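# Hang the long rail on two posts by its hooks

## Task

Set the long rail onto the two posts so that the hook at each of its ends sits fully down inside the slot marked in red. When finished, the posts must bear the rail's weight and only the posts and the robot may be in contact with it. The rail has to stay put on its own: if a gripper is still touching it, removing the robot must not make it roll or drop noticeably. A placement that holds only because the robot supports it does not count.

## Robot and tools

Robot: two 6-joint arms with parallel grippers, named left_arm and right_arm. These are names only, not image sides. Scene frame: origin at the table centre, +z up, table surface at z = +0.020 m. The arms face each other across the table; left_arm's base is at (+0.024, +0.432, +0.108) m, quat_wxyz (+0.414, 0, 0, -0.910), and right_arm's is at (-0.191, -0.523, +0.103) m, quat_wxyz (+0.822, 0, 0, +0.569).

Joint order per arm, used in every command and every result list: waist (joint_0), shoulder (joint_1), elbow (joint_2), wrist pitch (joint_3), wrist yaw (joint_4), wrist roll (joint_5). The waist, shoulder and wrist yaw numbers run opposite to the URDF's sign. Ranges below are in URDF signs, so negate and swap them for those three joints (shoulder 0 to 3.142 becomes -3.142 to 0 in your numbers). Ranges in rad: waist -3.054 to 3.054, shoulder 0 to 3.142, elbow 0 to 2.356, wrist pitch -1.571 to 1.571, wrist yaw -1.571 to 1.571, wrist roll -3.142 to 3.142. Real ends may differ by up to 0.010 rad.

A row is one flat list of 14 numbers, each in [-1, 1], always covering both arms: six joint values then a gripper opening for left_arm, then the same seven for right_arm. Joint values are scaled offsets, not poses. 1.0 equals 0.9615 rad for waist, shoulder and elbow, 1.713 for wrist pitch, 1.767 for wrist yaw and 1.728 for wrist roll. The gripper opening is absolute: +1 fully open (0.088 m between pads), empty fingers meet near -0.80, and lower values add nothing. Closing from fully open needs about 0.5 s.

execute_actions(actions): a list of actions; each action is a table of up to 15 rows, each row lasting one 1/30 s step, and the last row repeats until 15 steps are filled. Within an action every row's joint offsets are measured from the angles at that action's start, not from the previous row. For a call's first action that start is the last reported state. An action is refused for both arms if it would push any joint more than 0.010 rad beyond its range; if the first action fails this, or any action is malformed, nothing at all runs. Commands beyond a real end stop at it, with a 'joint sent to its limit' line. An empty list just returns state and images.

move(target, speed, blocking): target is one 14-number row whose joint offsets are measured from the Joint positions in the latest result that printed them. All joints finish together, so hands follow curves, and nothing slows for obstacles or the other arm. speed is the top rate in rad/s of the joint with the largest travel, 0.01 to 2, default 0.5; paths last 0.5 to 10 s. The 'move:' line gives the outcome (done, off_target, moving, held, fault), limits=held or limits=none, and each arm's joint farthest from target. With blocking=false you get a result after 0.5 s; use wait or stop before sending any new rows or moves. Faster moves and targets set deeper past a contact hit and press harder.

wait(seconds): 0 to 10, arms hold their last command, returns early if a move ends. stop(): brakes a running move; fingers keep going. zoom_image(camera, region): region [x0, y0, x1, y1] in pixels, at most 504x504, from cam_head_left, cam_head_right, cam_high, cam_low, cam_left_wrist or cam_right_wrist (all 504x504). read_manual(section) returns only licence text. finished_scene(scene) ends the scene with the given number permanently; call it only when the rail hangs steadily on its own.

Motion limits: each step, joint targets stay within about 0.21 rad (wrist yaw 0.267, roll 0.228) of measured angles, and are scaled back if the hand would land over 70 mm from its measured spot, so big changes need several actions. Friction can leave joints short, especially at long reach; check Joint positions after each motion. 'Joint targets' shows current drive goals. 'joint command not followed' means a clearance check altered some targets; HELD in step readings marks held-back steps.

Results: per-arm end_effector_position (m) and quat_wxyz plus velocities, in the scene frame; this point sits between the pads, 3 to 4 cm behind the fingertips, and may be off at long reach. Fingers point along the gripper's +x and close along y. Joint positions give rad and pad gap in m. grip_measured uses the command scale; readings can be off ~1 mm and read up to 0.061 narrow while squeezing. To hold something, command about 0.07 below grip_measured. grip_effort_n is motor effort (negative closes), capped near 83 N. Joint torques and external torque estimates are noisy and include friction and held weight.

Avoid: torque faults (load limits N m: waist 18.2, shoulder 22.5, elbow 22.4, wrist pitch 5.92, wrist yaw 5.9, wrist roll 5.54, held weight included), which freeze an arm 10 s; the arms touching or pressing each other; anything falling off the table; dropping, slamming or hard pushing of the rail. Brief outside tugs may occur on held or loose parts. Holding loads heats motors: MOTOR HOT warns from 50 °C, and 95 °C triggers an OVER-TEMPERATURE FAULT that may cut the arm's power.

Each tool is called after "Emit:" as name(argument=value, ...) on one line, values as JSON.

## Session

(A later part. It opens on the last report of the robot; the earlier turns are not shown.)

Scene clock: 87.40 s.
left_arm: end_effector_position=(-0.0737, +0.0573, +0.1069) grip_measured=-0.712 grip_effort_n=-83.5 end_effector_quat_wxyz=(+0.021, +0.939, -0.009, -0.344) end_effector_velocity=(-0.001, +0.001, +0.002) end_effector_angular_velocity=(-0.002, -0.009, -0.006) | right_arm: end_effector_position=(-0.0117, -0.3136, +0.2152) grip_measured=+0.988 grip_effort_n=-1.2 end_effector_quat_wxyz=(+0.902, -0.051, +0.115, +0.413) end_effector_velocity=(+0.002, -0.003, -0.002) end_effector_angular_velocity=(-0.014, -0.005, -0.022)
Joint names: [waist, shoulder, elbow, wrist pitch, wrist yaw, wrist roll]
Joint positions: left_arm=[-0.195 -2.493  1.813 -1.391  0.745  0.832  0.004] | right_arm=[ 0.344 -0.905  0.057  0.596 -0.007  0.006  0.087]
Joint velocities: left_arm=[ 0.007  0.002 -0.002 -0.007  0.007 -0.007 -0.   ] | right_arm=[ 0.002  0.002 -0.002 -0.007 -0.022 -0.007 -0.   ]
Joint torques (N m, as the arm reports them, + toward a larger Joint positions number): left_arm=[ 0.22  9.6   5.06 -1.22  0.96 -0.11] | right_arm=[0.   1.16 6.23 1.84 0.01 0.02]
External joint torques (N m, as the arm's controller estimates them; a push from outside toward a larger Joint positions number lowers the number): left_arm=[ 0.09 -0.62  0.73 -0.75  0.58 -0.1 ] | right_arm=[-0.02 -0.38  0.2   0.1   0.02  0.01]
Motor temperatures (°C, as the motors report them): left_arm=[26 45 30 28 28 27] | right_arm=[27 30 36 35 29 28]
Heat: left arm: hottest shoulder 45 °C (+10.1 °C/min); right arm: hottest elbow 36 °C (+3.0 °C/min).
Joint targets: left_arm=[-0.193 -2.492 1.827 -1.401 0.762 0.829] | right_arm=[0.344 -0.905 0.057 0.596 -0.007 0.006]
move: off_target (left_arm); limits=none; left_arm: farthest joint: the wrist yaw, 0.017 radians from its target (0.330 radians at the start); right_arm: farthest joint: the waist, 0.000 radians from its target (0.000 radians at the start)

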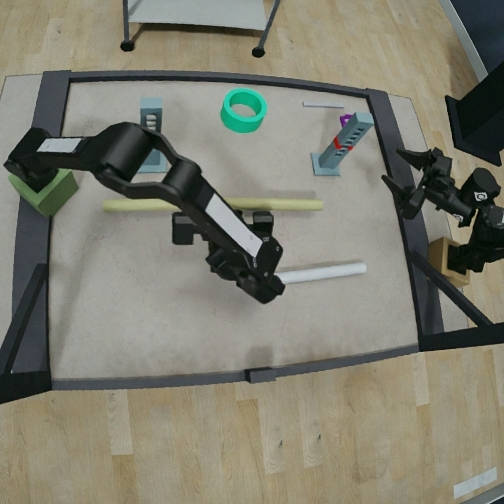

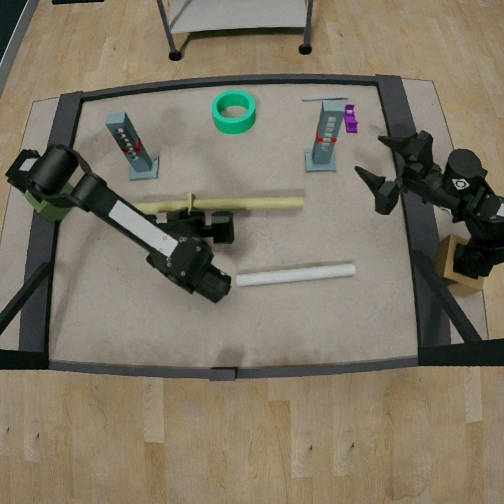

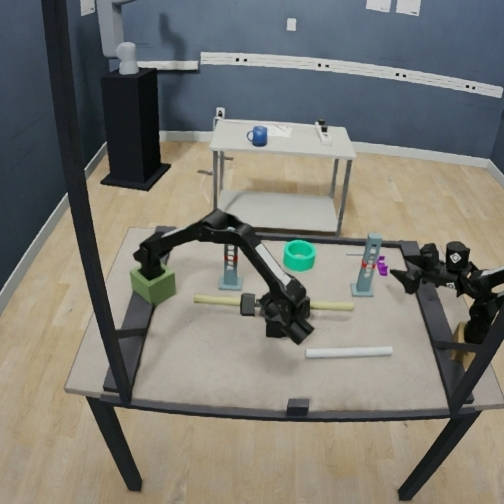

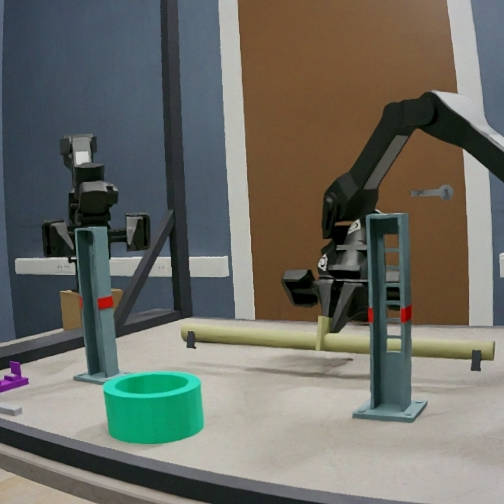

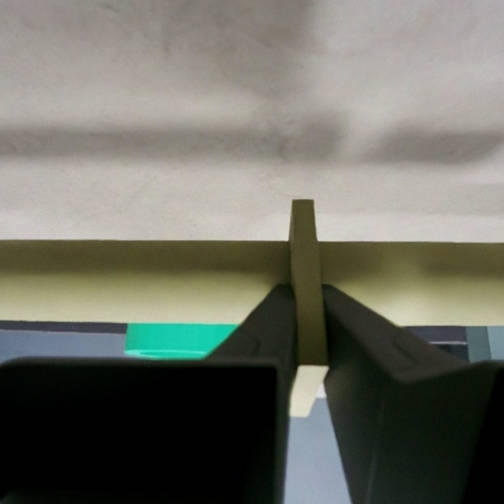

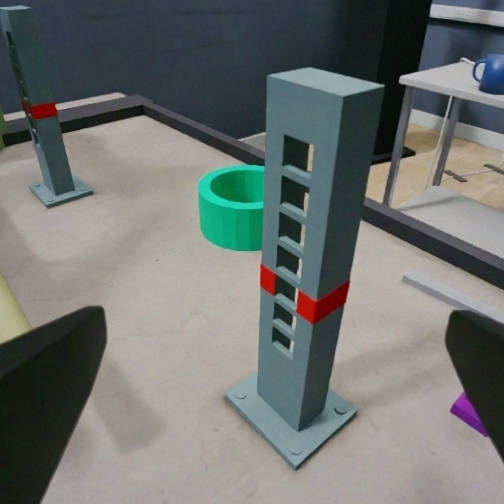

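Emit:
move(target=[0,-0.055,0.005,0.012,0.01,0,-0.8,0,0,0,0,0,0,1], speed=0.06)

Scene clock: 89.17 s.
left_arm: end_effector_position=(-0.0725, +0.0591, +0.0859) grip_measured=-0.712 grip_effort_n=-83.5 end_effector_quat_wxyz=(+0.010, +0.941, -0.005, -0.337) end_effector_velocity=(+0.000, +0.001, +0.002) end_effector_angular_velocity=(-0.014, -0.009, +0.008) | right_arm: end_effector_position=(-0.0117, -0.3136, +0.2152) grip_measured=+0.988 grip_effort_n=-0.7 end_effector_quat_wxyz=(+0.902, -0.051, +0.115, +0.413) end_effector_velocity=(+0.000, -0.001, -0.002) end_effector_angular_velocity=(+0.000, +0.012, -0.002)
Joint names: [waist, shoulder, elbow, wrist pitch, wrist yaw, wrist roll]
Joint positions: left_arm=[-0.195 -2.547  1.813 -1.366  0.746  0.832  0.004] | right_arm=[ 0.344 -0.905  0.057  0.596 -0.007  0.006  0.087]
Joint velocities: left_arm=[ 0.002  0.002 -0.002 -0.007  0.007 -0.022 -0.   ] | right_arm=[ 0.007  0.002 -0.002 -0.007  0.007  0.007  0.   ]
Joint torques (N m, as the arm reports them, + toward a larger Joint positions number): left_arm=[-0.01  9.84  4.06 -0.9   0.96 -0.03] | right_arm=[-0.02  1.16  6.24  1.84  0.01  0.02]
External joint torques (N m, as the arm's controller estimates them; a push from outside toward a larger Joint positions number lowers the number): left_arm=[-0.01 -0.5  -0.12 -0.38  0.59 -0.02] | right_arm=[-0.03 -0.38  0.23  0.11  0.01  0.01]
Motor temperatures (°C, as the motors report them): left_arm=[26 45 30 28 28 27] | right_arm=[27 30 36 35 29 28]
Heat: left arm: hottest shoulder 45 °C (+10.2 °C/min); right arm: hottest elbow 36 °C (+3.0 °C/min).
Joint targets: left_arm=[-0.195 -2.546 1.818 -1.371 0.762 0.832] | right_arm=[0.344 -0.905 0.057 0.596 -0.007 0.006]
move: off_target (left_arm); limits=none; left_arm: farthest joint: the wrist yaw, 0.017 radians from its target (0.018 radians at the start); right_arm: farthest joint: the waist, 0.000 radians from its target (0.000 radians at the start)

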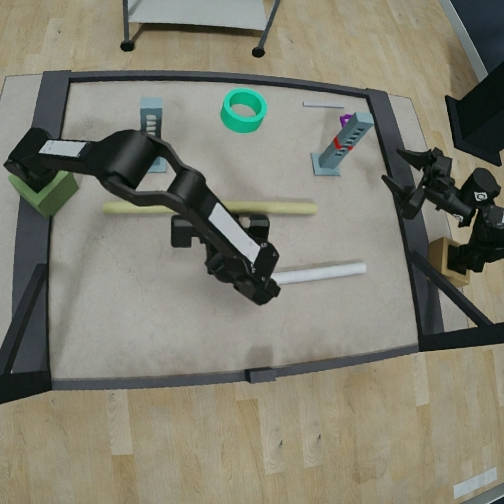

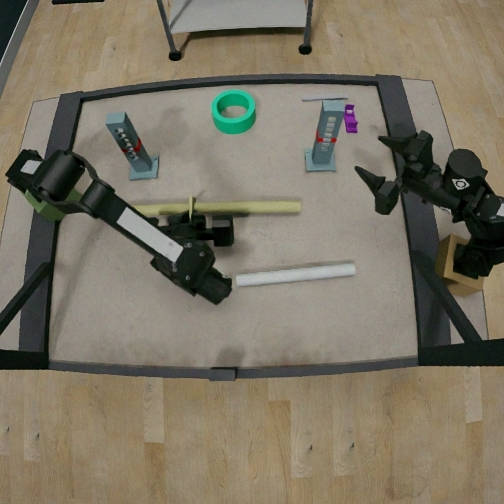

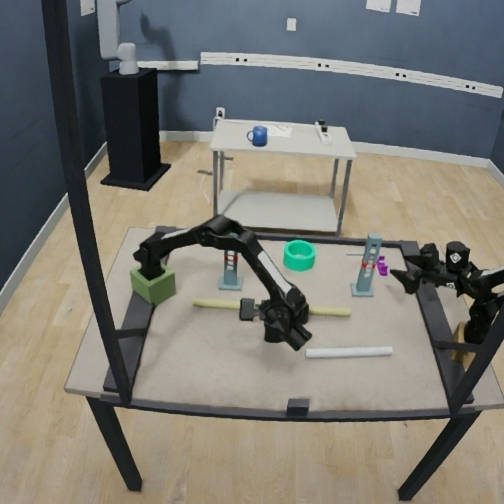

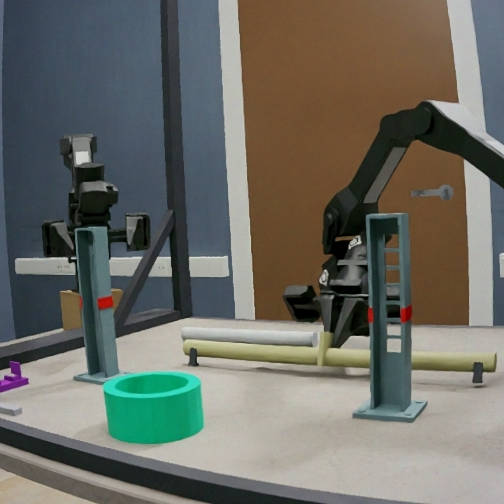

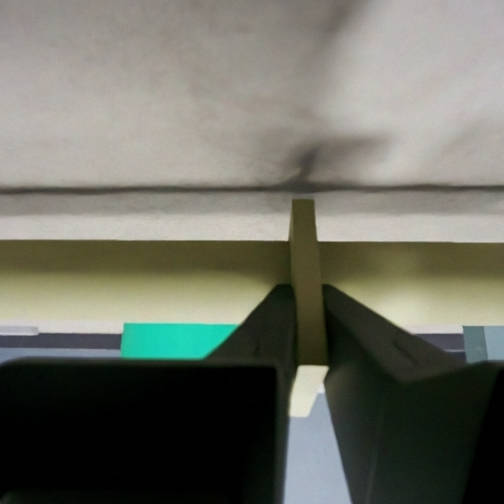

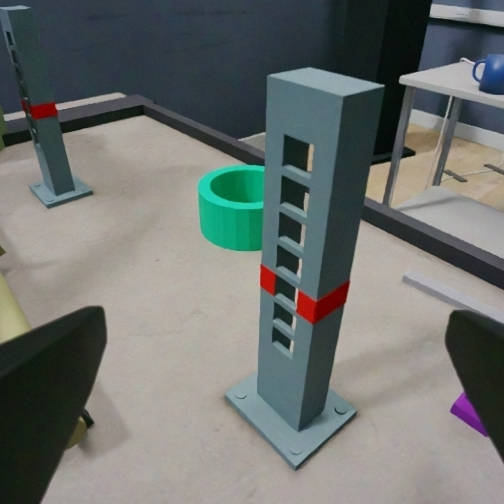

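Emit:
execute_actions(actions=[[[0,-0.003,0,0,0.006,0,-0.8,0,0,0,0,0,0,1],[0,-0.006,0,0,0.006,0,-0.8,0,0,0,0,0,0,1],[0,-0.008,0,0,0.004,0,-0.8,0,0,0,0,0,0,1]],[[0,0,0,0,0,0,-0.68,0,0,0,0,0,0,1],[0,0,0,0,0,0,-0.66,0,0,0,0,0,0,1],[0,0,0,0,0,0,-0.64,0,0,0,0,0,0,1],[0,0,0,0,0,0,-0.62,0,0,0,0,0,0,1],[0,0,0,0,0,0,-0.6,0,0,0,0,0,0,1],[0,0,0,0,0,0,-0.1,0,0,0,0,0,0,1]]])

Scene clock: 92.13 s.
left_arm: end_effector_position=(-0.0729, +0.0591, +0.0829) grip_measured=-0.122 grip_effort_n=17.4 end_effector_quat_wxyz=(+0.010, +0.941, -0.005, -0.338) end_effector_velocity=(+0.001, -0.002, +0.001) end_effector_angular_velocity=(-0.026, -0.001, +0.013) | right_arm: end_effector_position=(-0.0117, -0.3136, +0.2152) grip_measured=+0.988 grip_effort_n=-1.6 end_effector_quat_wxyz=(+0.902, -0.051, +0.115, +0.413) end_effector_velocity=(-0.001, -0.001, -0.005) end_effector_angular_velocity=(-0.029, -0.001, +0.010)
Joint names: [waist, shoulder, elbow, wrist pitch, wrist yaw, wrist roll]
Joint positions: left_arm=[-0.195 -2.553  1.813 -1.359  0.743  0.83   0.033] | right_arm=[ 0.344 -0.905  0.057  0.596 -0.007  0.006  0.087]
Joint velocities: left_arm=[-0.002  0.002 -0.002  0.007  0.007 -0.022  0.01 ] | right_arm=[ 0.002  0.002 -0.002 -0.022  0.007 -0.022 -0.   ]
Joint torques (N m, as the arm reports them, + toward a larger Joint positions number): left_arm=[-0.07  9.78  3.61 -0.71  0.43 -0.02] | right_arm=[0.01 1.14 6.24 1.84 0.02 0.02]
External joint torques (N m, as the arm's controller estimates them; a push from outside toward a larger Joint positions number lowers the number): left_arm=[-0.07 -0.58 -0.59 -0.21  0.05 -0.01] | right_arm=[ 0.01 -0.36  0.32  0.15  0.01  0.02]
External joint torques at the end of the 1st action: left_arm=[ 0.01 -0.73 -0.62 -0.44  0.26  0.02] | right_arm=[ 0.01 -0.4   0.2   0.1   0.01  0.01]
Motor temperatures (°C, as the motors report them): left_arm=[26 45 29 28 28 27] | right_arm=[27 30 36 35 29 28]
Heat: left arm: hottest shoulder 45 °C (+9.0 °C/min); right arm: hottest elbow 36 °C (+3.0 °C/min).
Joint targets: left_arm=[-0.195 -2.553 1.813 -1.361 0.745 0.831] | right_arm=[0.344 -0.905 0.057 0.596 -0.007 0.006]
Step readings (joint positions; steps 1 to 15: 1st action; 16 to 30: 2nd action):
0: left_arm=[-0.195 -2.547 1.813 -1.366 0.746 0.832] | right_arm=[0.344 -0.905 0.057 0.596 -0.007 0.006]
1: left_arm=[-0.195 -2.547 1.813 -1.366 0.746 0.832] | right_arm=[0.344 -0.905 0.057 0.596 -0.007 0.006]
2: left_arm=[-0.195 -2.548 1.813 -1.365 0.746 0.832] | right_arm=[0.344 -0.905 0.057 0.596 -0.007 0.006]
4: left_arm=[-0.195 -2.550 1.813 -1.362 0.746 0.832] | right_arm=[0.344 -0.905 0.057 0.596 -0.007 0.006]
8: left_arm=[-0.195 -2.553 1.813 -1.361 0.745 0.831] | right_arm=[0.344 -0.905 0.057 0.596 -0.007 0.006]
15: left_arm=[-0.195 -2.553 1.813 -1.361 0.745 0.831] | right_arm=[0.344 -0.905 0.057 0.596 -0.007 0.006]
16: left_arm=[-0.195 -2.553 1.813 -1.360 0.745 0.830] | right_arm=[0.344 -0.905 0.057 0.596 -0.007 0.006]
17: left_arm=[-0.195 -2.553 1.813 -1.360 0.743 0.830] | right_arm=[0.344 -0.905 0.057 0.596 -0.007 0.006]
19: left_arm=[-0.195 -2.553 1.813 -1.359 0.742 0.830] | right_arm=[0.344 -0.905 0.057 0.596 -0.007 0.006]
23: left_arm=[-0.195 -2.553 1.813 -1.359 0.743 0.830] | right_arm=[0.344 -0.905 0.057 0.596 -0.007 0.006]
30: Joint positions above

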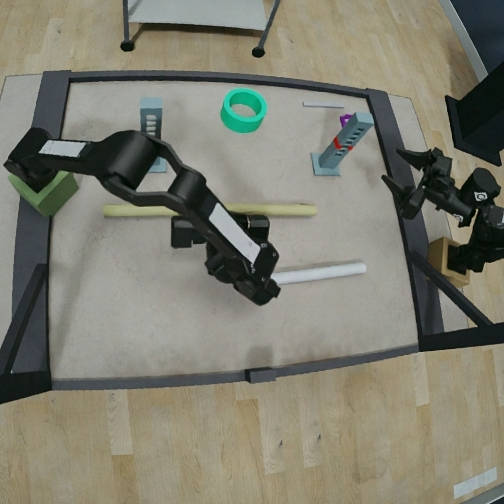

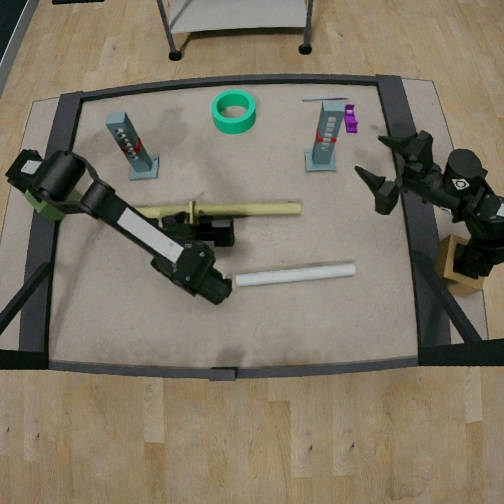

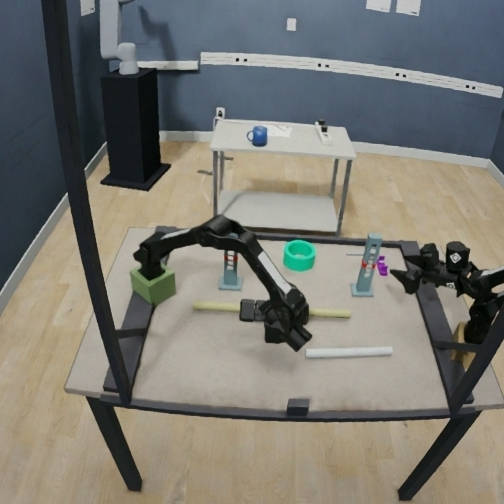

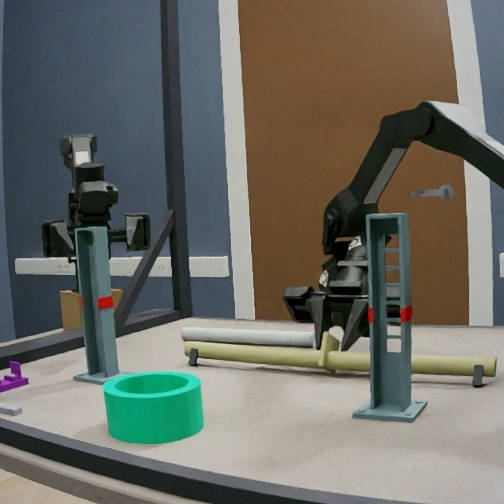

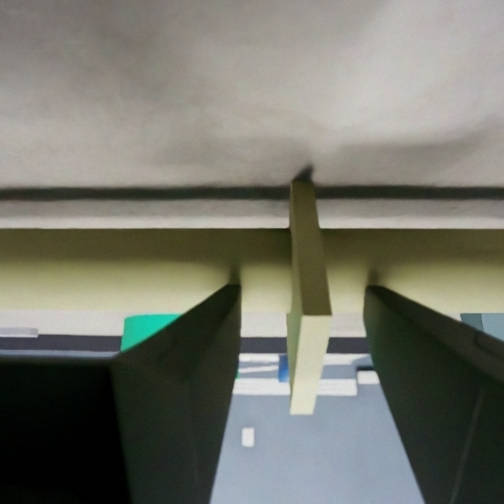

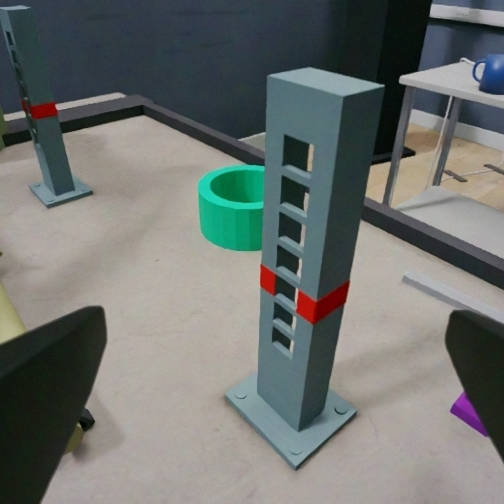

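Emit:
move(target=[0.01,0.16,0,-0.08,0,0,0.1,0,0,0,0,0,0,1], speed=0.4)

Emit:
move(target=[-0.38,0.44,-0.346,0.26,-0.42,0.33,0.1,0,0,0,0,0,0,1], speed=1.0)

Scene clock: 94.80 s.
left_arm: end_effector_position=(-0.0721, +0.0656, +0.1452) grip_measured=+0.097 grip_effort_n=17.4 end_effector_quat_wxyz=(+0.013, +0.940, -0.009, -0.340) end_effector_velocity=(+0.002, +0.000, +0.002) end_effector_angular_velocity=(-0.003, -0.009, +0.004) | right_arm: end_effector_position=(-0.0117, -0.3136, +0.2152) grip_measured=+0.988 grip_effort_n=-1.2 end_effector_quat_wxyz=(+0.902, -0.051, +0.115, +0.413) end_effector_velocity=(-0.002, -0.002, -0.007) end_effector_angular_velocity=(-0.015, +0.024, +0.003)
Joint names: [waist, shoulder, elbow, wrist pitch, wrist yaw, wrist roll]
Joint positions: left_arm=[-0.188 -2.408  1.813 -1.493  0.743  0.83   0.044] | right_arm=[ 0.344 -0.905  0.057  0.596 -0.007  0.006  0.087]
Joint velocities: left_arm=[-0.002  0.002 -0.002 -0.007  0.007 -0.007 -0.   ] | right_arm=[ 0.002  0.002 -0.007 -0.022  0.007  0.007 -0.   ]
Joint torques (N m, as the arm reports them, + toward a larger Joint positions number): left_arm=[ 0.25 10.4   4.   -0.8   0.38 -0.03] | right_arm=[-0.01  1.14  6.24  1.83  0.01  0.02]
External joint torques (N m, as the arm's controller estimates them; a push from outside toward a larger Joint positions number lowers the number): left_arm=[ 0.32  0.31 -0.51 -0.28  0.   -0.03] | right_arm=[-0.02 -0.39  0.25  0.11  0.01  0.01]
Motor temperatures (°C, as the motors report them): left_arm=[26 45 29 28 28 27] | right_arm=[27 30 36 35 29 28]
Heat: left arm: hottest shoulder 45 °C (+8.0 °C/min); right arm: hottest elbow 36 °C (+3.0 °C/min).
Joint targets: left_arm=[-0.185 -2.399 1.813 -1.496 0.743 0.830] | right_arm=[0.344 -0.905 0.057 0.596 -0.007 0.006]
move: done; limits=none; left_arm: farthest joint: the shoulder, 0.009 radians from its target (0.154 radians at the start); right_arm: farthest joint: the waist, 0.000 radians from its target (0.000 radians at the start)

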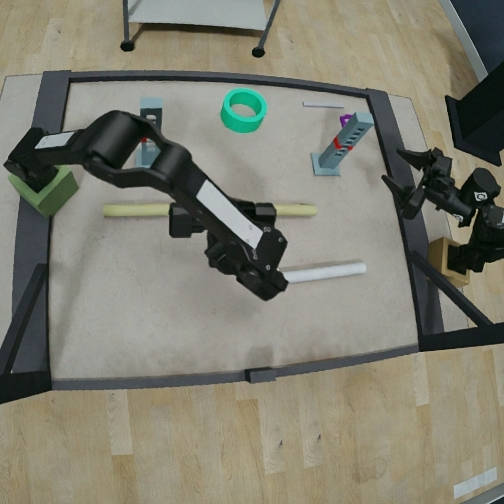

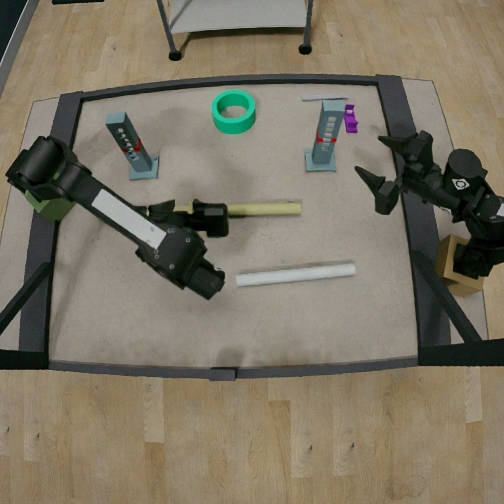

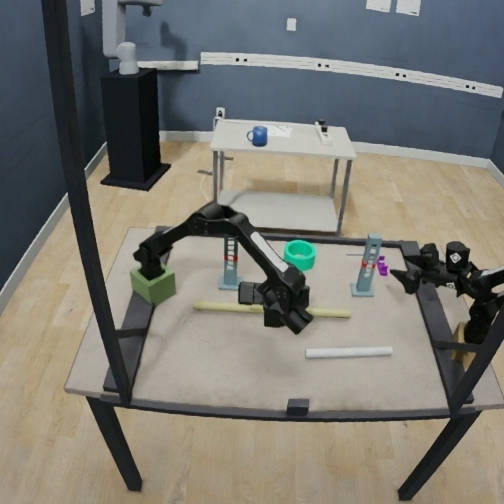

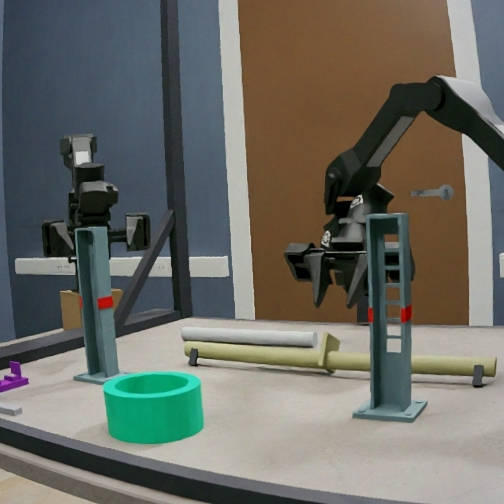

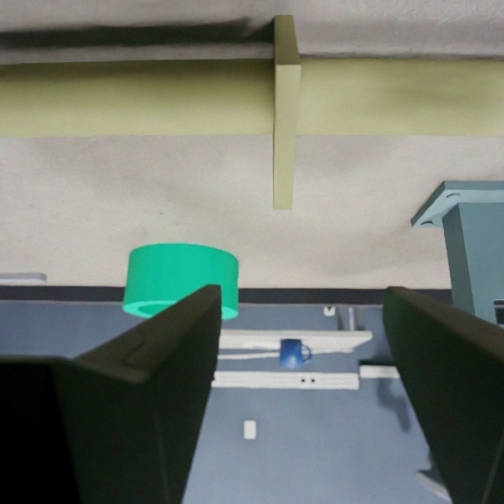

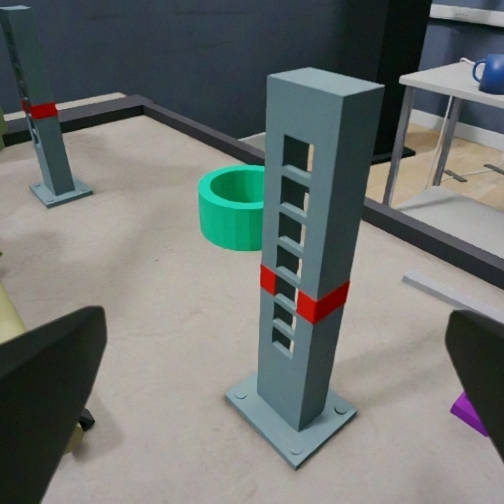

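Scene clock: 96.27 s.
left_arm: end_effector_position=(-0.0375, +0.0617, +0.1668) grip_measured=+0.097 grip_effort_n=17.4 end_effector_quat_wxyz=(+0.007, +0.708, -0.002, -0.706) end_effector_velocity=(-0.000, -0.001, -0.001) end_effector_angular_velocity=(-0.001, +0.008, +0.010) | right_arm: end_effector_position=(-0.0117, -0.3136, +0.2152) grip_measured=+0.988 grip_effort_n=-1.6 end_effector_quat_wxyz=(+0.902, -0.051, +0.115, +0.413) end_effector_velocity=(+0.000, +0.001, +0.005) end_effector_angular_velocity=(+0.017, -0.021, +0.006)
Joint names: [waist, shoulder, elbow, wrist pitch, wrist yaw, wrist roll]
Joint positions: left_arm=[-0.551 -1.997  1.489 -1.051  0.004  1.398  0.044] | right_arm=[ 0.344 -0.905  0.057  0.596 -0.007  0.006  0.087]
Joint velocities: left_arm=[-0.002 -0.002 -0.002  0.007 -0.007 -0.007 -0.   ] | right_arm=[ 0.002  0.007 -0.002  0.022  0.007 -0.007  0.   ]
Joint torques (N m, as the arm reports them, + toward a larger Joint positions number): left_arm=[-0.25  9.29  4.02  0.32 -0.11  0.03] | right_arm=[0.01 1.14 6.24 1.84 0.01 0.02]
External joint torques (N m, as the arm's controller estimates them; a push from outside toward a larger Joint positions number lowers the number): left_arm=[-0.15  0.8  -1.46 -0.01 -0.07  0.03] | right_arm=[ 0.01 -0.46  0.16  0.08  0.01  0.01]
Motor temperatures (°C, as the motors report them): left_arm=[26 45 29 28 28 27] | right_arm=[27 30 36 35 29 28]
Heat: left arm: hottest shoulder 45 °C (+7.1 °C/min); right arm: hottest elbow 36 °C (+3.0 °C/min).
Joint targets: left_arm=[-0.553 -1.985 1.481 -1.048 0.001 1.401] | right_arm=[0.344 -0.905 0.057 0.596 -0.007 0.006]
move: off_target (left_arm); limits=none; left_arm: farthest joint: the shoulder, 0.012 radians from its target (0.423 radians at the start); right_arm: farthest joint: the waist, 0.000 radians from its target (0.000 radians at the start)

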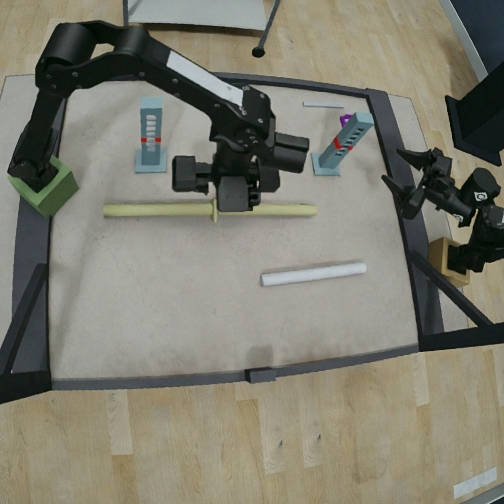

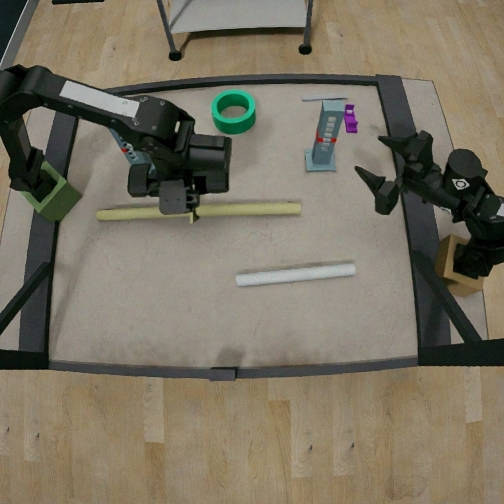

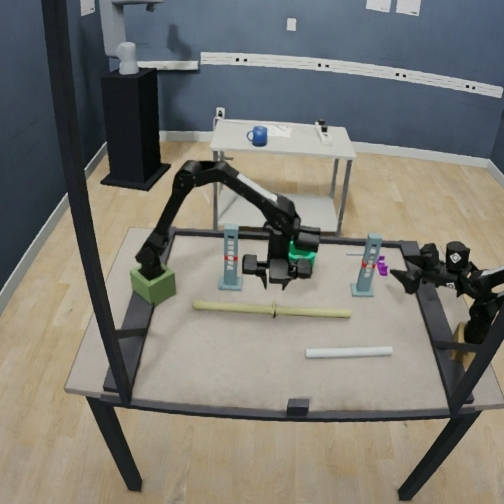

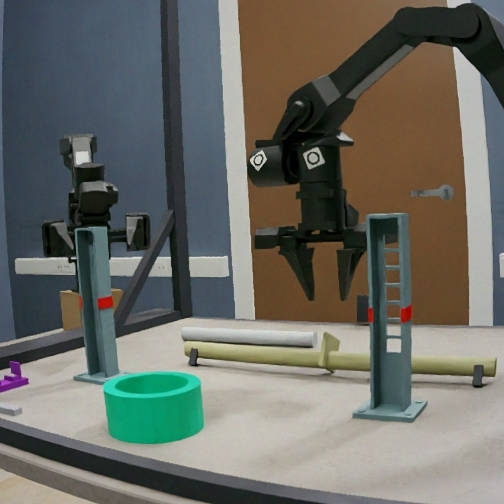

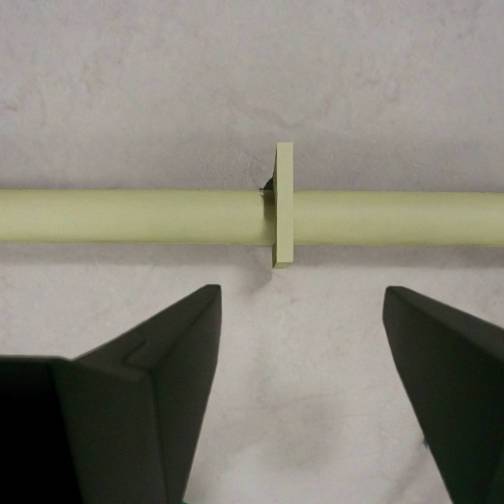

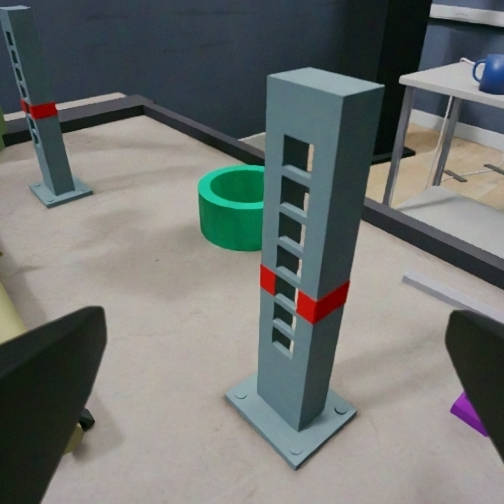

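Emit:
execute_actions(actions=[])

Scene clock: 107.53 s.
left_arm: end_effector_position=(-0.0376, +0.0617, +0.1668) grip_measured=+0.097 grip_effort_n=17.4 end_effector_quat_wxyz=(+0.007, +0.708, -0.002, -0.706) end_effector_velocity=(+0.003, +0.006, -0.001) end_effector_angular_velocity=(+0.023, -0.026, +0.005) | right_arm: end_effector_position=(-0.0117, -0.3136, +0.2152) grip_measured=+0.988 grip_effort_n=-1.6 end_effector_quat_wxyz=(+0.902, -0.051, +0.115, +0.413) end_effector_velocity=(-0.001, -0.000, -0.002) end_effector_angular_velocity=(-0.018, -0.010, +0.010)
Joint names: [waist, shoulder, elbow, wrist pitch, wrist yaw, wrist roll]
Joint positions: left_arm=[-0.551 -1.997  1.489 -1.051  0.004  1.398  0.044] | right_arm=[ 0.344 -0.905  0.057  0.596 -0.007  0.006  0.087]
Joint velocities: left_arm=[ 0.002  0.002 -0.007 -0.022  0.022 -0.007 -0.   ] | right_arm=[ 0.002  0.002 -0.002 -0.007  0.007 -0.022 -0.   ]
Joint torques (N m, as the arm reports them, + toward a larger Joint positions number): left_arm=[-0.25  9.36  4.02  0.31 -0.12  0.06] | right_arm=[0.   1.11 6.24 1.84 0.   0.02]
External joint torques (N m, as the arm's controller estimates them; a push from outside toward a larger Joint positions number lowers the number): left_arm=[-0.26  0.88 -1.33  0.05 -0.07  0.06] | right_arm=[ 0.   -0.43  0.23  0.11  0.    0.01]
Motor temperatures (°C, as the motors report them): left_arm=[26 45 29 28 28 27] | right_arm=[27 30 36 35 29 28]
Heat: left arm: hottest shoulder 45 °C (+4.0 °C/min); right arm: hottest elbow 36 °C (+2.0 °C/min).
Joint targets: left_arm=[-0.553 -1.985 1.481 -1.048 0.001 1.401] | right_arm=[0.344 -0.905 0.057 0.596 -0.007 0.006]

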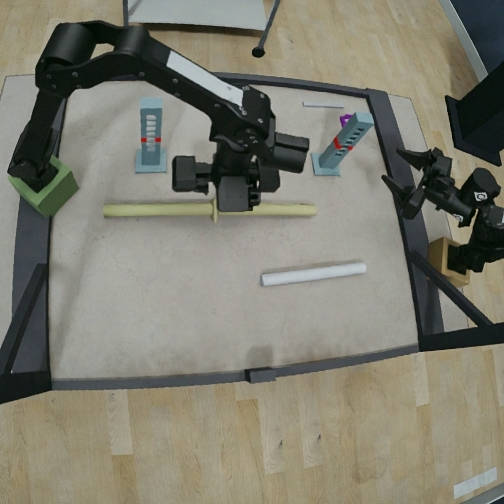

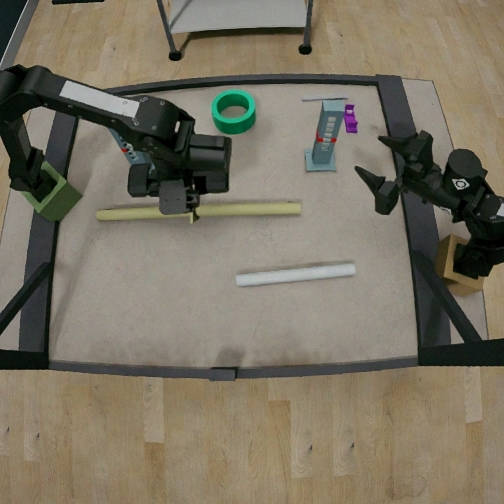

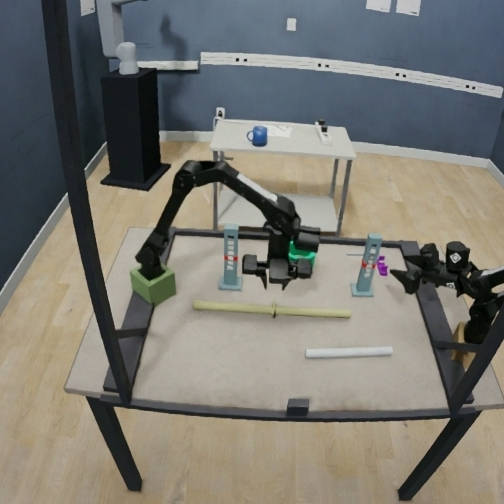

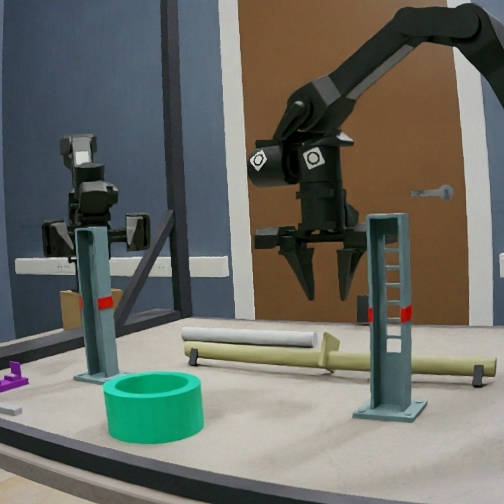

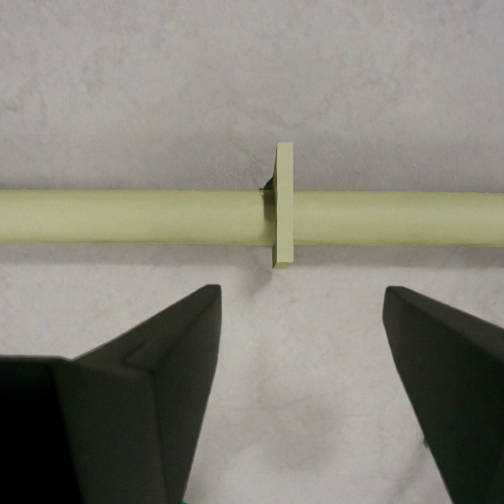

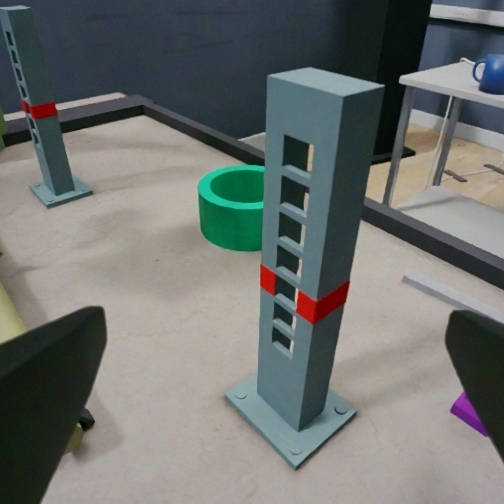

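Emit:
move(target=[-0.364,-0.245,-0.112,0.036,-0.543,0.293,0.1,0,0,0,0,0,0,1], speed=0.6)

Scene clock: 111.23 s.
left_arm: end_effector_position=(-0.0336, +0.0654, +0.1298) grip_measured=+0.097 grip_effort_n=17.4 end_effector_quat_wxyz=(-0.001, +0.293, -0.009, -0.956) end_effector_velocity=(-0.001, +0.004, +0.000) end_effector_angular_velocity=(+0.029, -0.003, -0.000) | right_arm: end_effector_position=(-0.0117, -0.3136, +0.2152) grip_measured=+0.988 grip_effort_n=-0.7 end_effector_quat_wxyz=(+0.902, -0.051, +0.115, +0.413) end_effector_velocity=(-0.004, +0.001, -0.005) end_effector_angular_velocity=(-0.018, +0.013, +0.026)
Joint names: [waist, shoulder, elbow, wrist pitch, wrist yaw, wrist roll]
Joint positions: left_arm=[-0.898 -2.223  1.388 -0.992 -0.952  1.902  0.044] | right_arm=[ 0.344 -0.905  0.057  0.596 -0.007  0.006  0.087]
Joint velocities: left_arm=[ 0.002  0.002 -0.002 -0.022  0.007 -0.007 -0.   ] | right_arm=[-0.002  0.002 -0.002 -0.022  0.022 -0.007 -0.   ]
Joint torques (N m, as the arm reports them, + toward a larger Joint positions number): left_arm=[-0.22  7.5   3.15 -0.05 -0.61  0.06] | right_arm=[0.   1.15 6.25 1.83 0.01 0.02]
External joint torques (N m, as the arm's controller estimates them; a push from outside toward a larger Joint positions number lowers the number): left_arm=[-0.23 -1.24 -1.12  0.06 -0.05  0.06] | right_arm=[ 0.01 -0.4   0.26  0.11  0.01  0.01]
Motor temperatures (°C, as the motors report them): left_arm=[26 45 29 28 28 27] | right_arm=[27 30 37 35 29 28]
Heat: left arm: hottest shoulder 45 °C (+4.1 °C/min); right arm: hottest elbow 37 °C (+3.0 °C/min).
Joint targets: left_arm=[-0.901 -2.232 1.381 -0.989 -0.955 1.905] | right_arm=[0.344 -0.905 0.057 0.596 -0.007 0.006]
move: done; limits=none; left_arm: farthest joint: the shoulder, 0.010 radians from its target (0.236 radians at the start); right_arm: farthest joint: the waist, 0.000 radians from its target (0.000 radians at the start)

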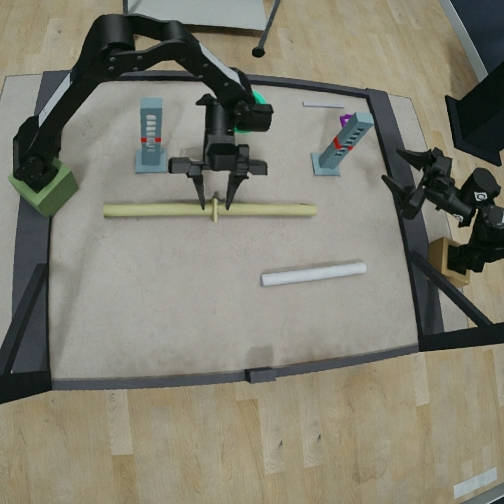

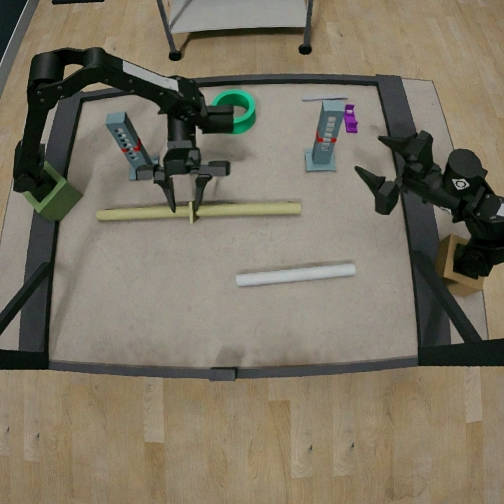

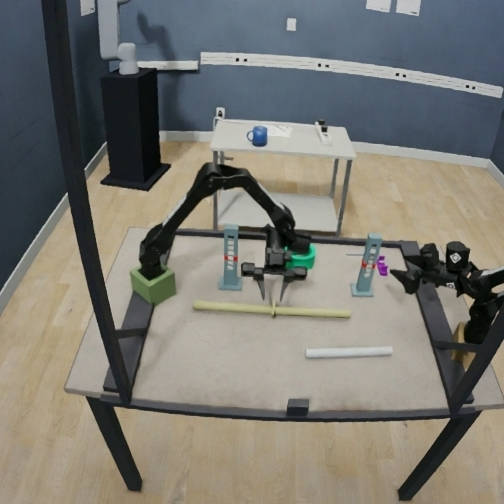

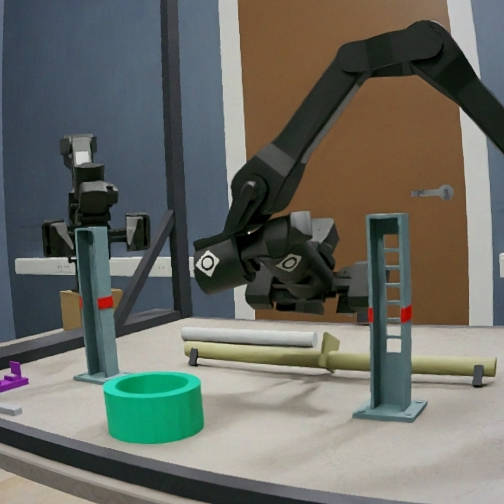

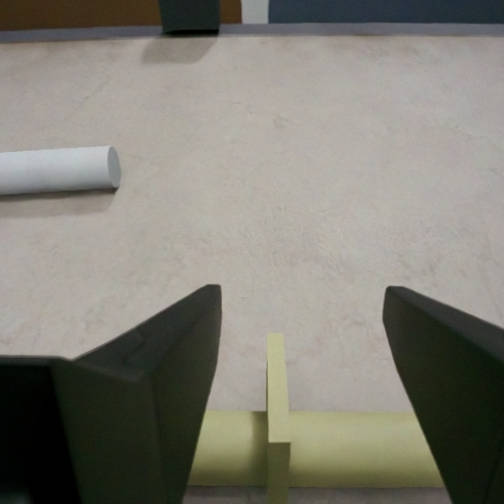

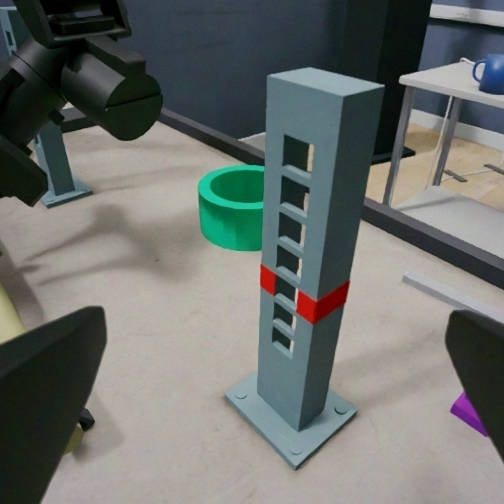

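Emit:
move(target=[-0.003,-0.118,0,0.067,0,-0.005,0.1,0,0,0,0,0,0,1], speed=0.2)

Scene clock: 112.67 s.
left_arm: end_effector_position=(-0.0325, +0.0593, +0.0908) grip_measured=+0.097 grip_effort_n=17.4 end_effector_quat_wxyz=(+0.001, +0.294, -0.010, -0.956) end_effector_velocity=(-0.001, +0.004, +0.000) end_effector_angular_velocity=(+0.029, -0.003, -0.000) | right_arm: end_effector_position=(-0.0117, -0.3136, +0.2152) grip_measured=+0.988 grip_effort_n=-1.2 end_effector_quat_wxyz=(+0.902, -0.051, +0.115, +0.413) end_effector_velocity=(-0.001, -0.000, -0.002) end_effector_angular_velocity=(-0.018, -0.010, +0.010)
Joint names: [waist, shoulder, elbow, wrist pitch, wrist yaw, wrist roll]
Joint positions: left_arm=[-0.898 -2.327  1.388 -0.88  -0.953  1.896  0.044] | right_arm=[ 0.344 -0.905  0.057  0.596 -0.007  0.006  0.087]
Joint velocities: left_arm=[ 0.002  0.002 -0.002 -0.022  0.007 -0.007 -0.   ] | right_arm=[ 0.002  0.002 -0.002 -0.007  0.007 -0.022 -0.   ]
Joint torques (N m, as the arm reports them, + toward a larger Joint positions number): left_arm=[-0.28  7.5   3.44  0.01 -0.5  -0.1 ] | right_arm=[0.01 1.16 6.25 1.84 0.01 0.02]
External joint torques (N m, as the arm's controller estimates them; a push from outside toward a larger Joint positions number lowers the number): left_arm=[-0.34 -1.6  -0.55  0.11  0.07 -0.1 ] | right_arm=[ 0.01 -0.39  0.2   0.1   0.01  0.01]
Motor temperatures (°C, as the motors report them): left_arm=[26 45 29 28 28 27] | right_arm=[27 30 37 36 29 28]
Heat: left arm: hottest shoulder 45 °C (+3.0 °C/min); right arm: hottest elbow 37 °C (+3.0 °C/min).
Joint targets: left_arm=[-0.901 -2.336 1.388 -0.877 -0.952 1.893] | right_arm=[0.344 -0.905 0.057 0.596 -0.007 0.006]
move: done; limits=none; left_arm: farthest joint: the shoulder, 0.009 radians from its target (0.114 radians at the start); right_arm: farthest joint: the waist, 0.000 radians from its target (0.000 radians at the start)

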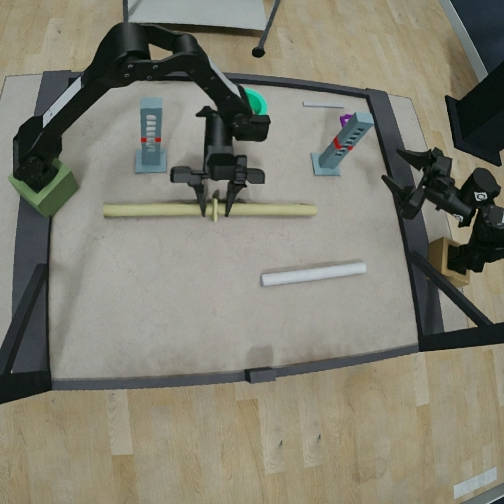

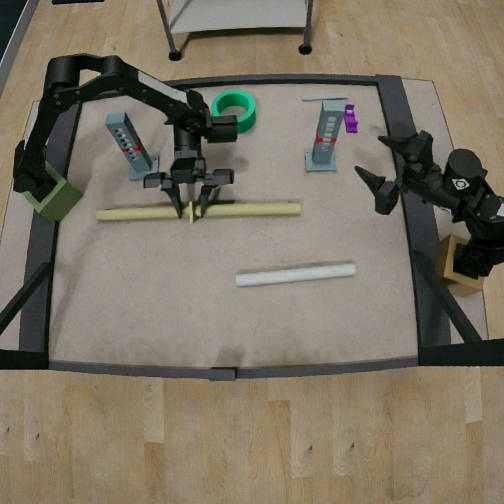

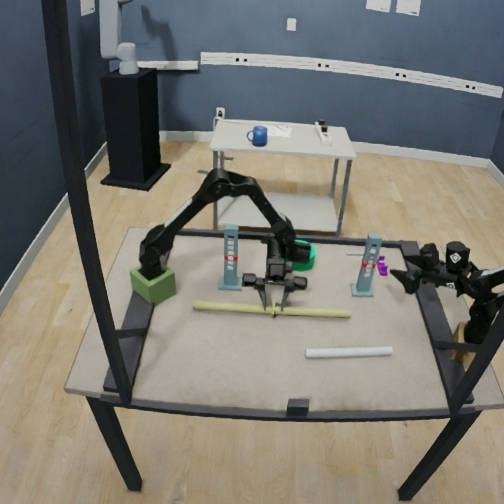

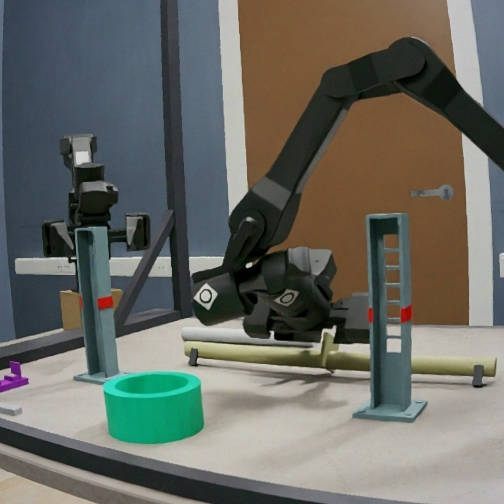

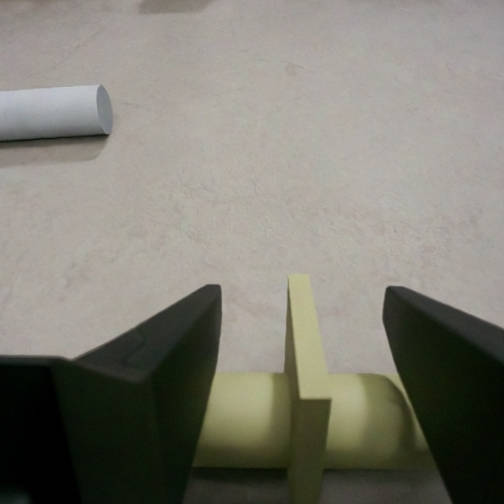

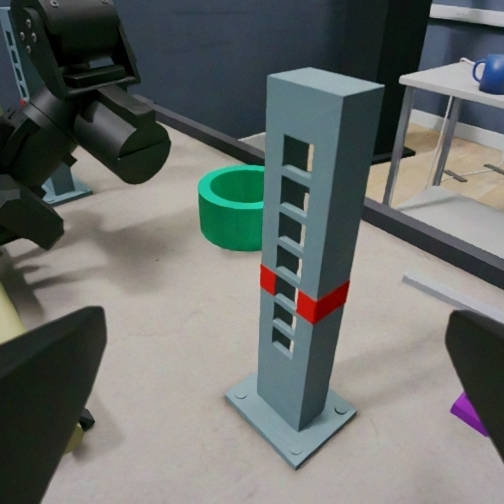

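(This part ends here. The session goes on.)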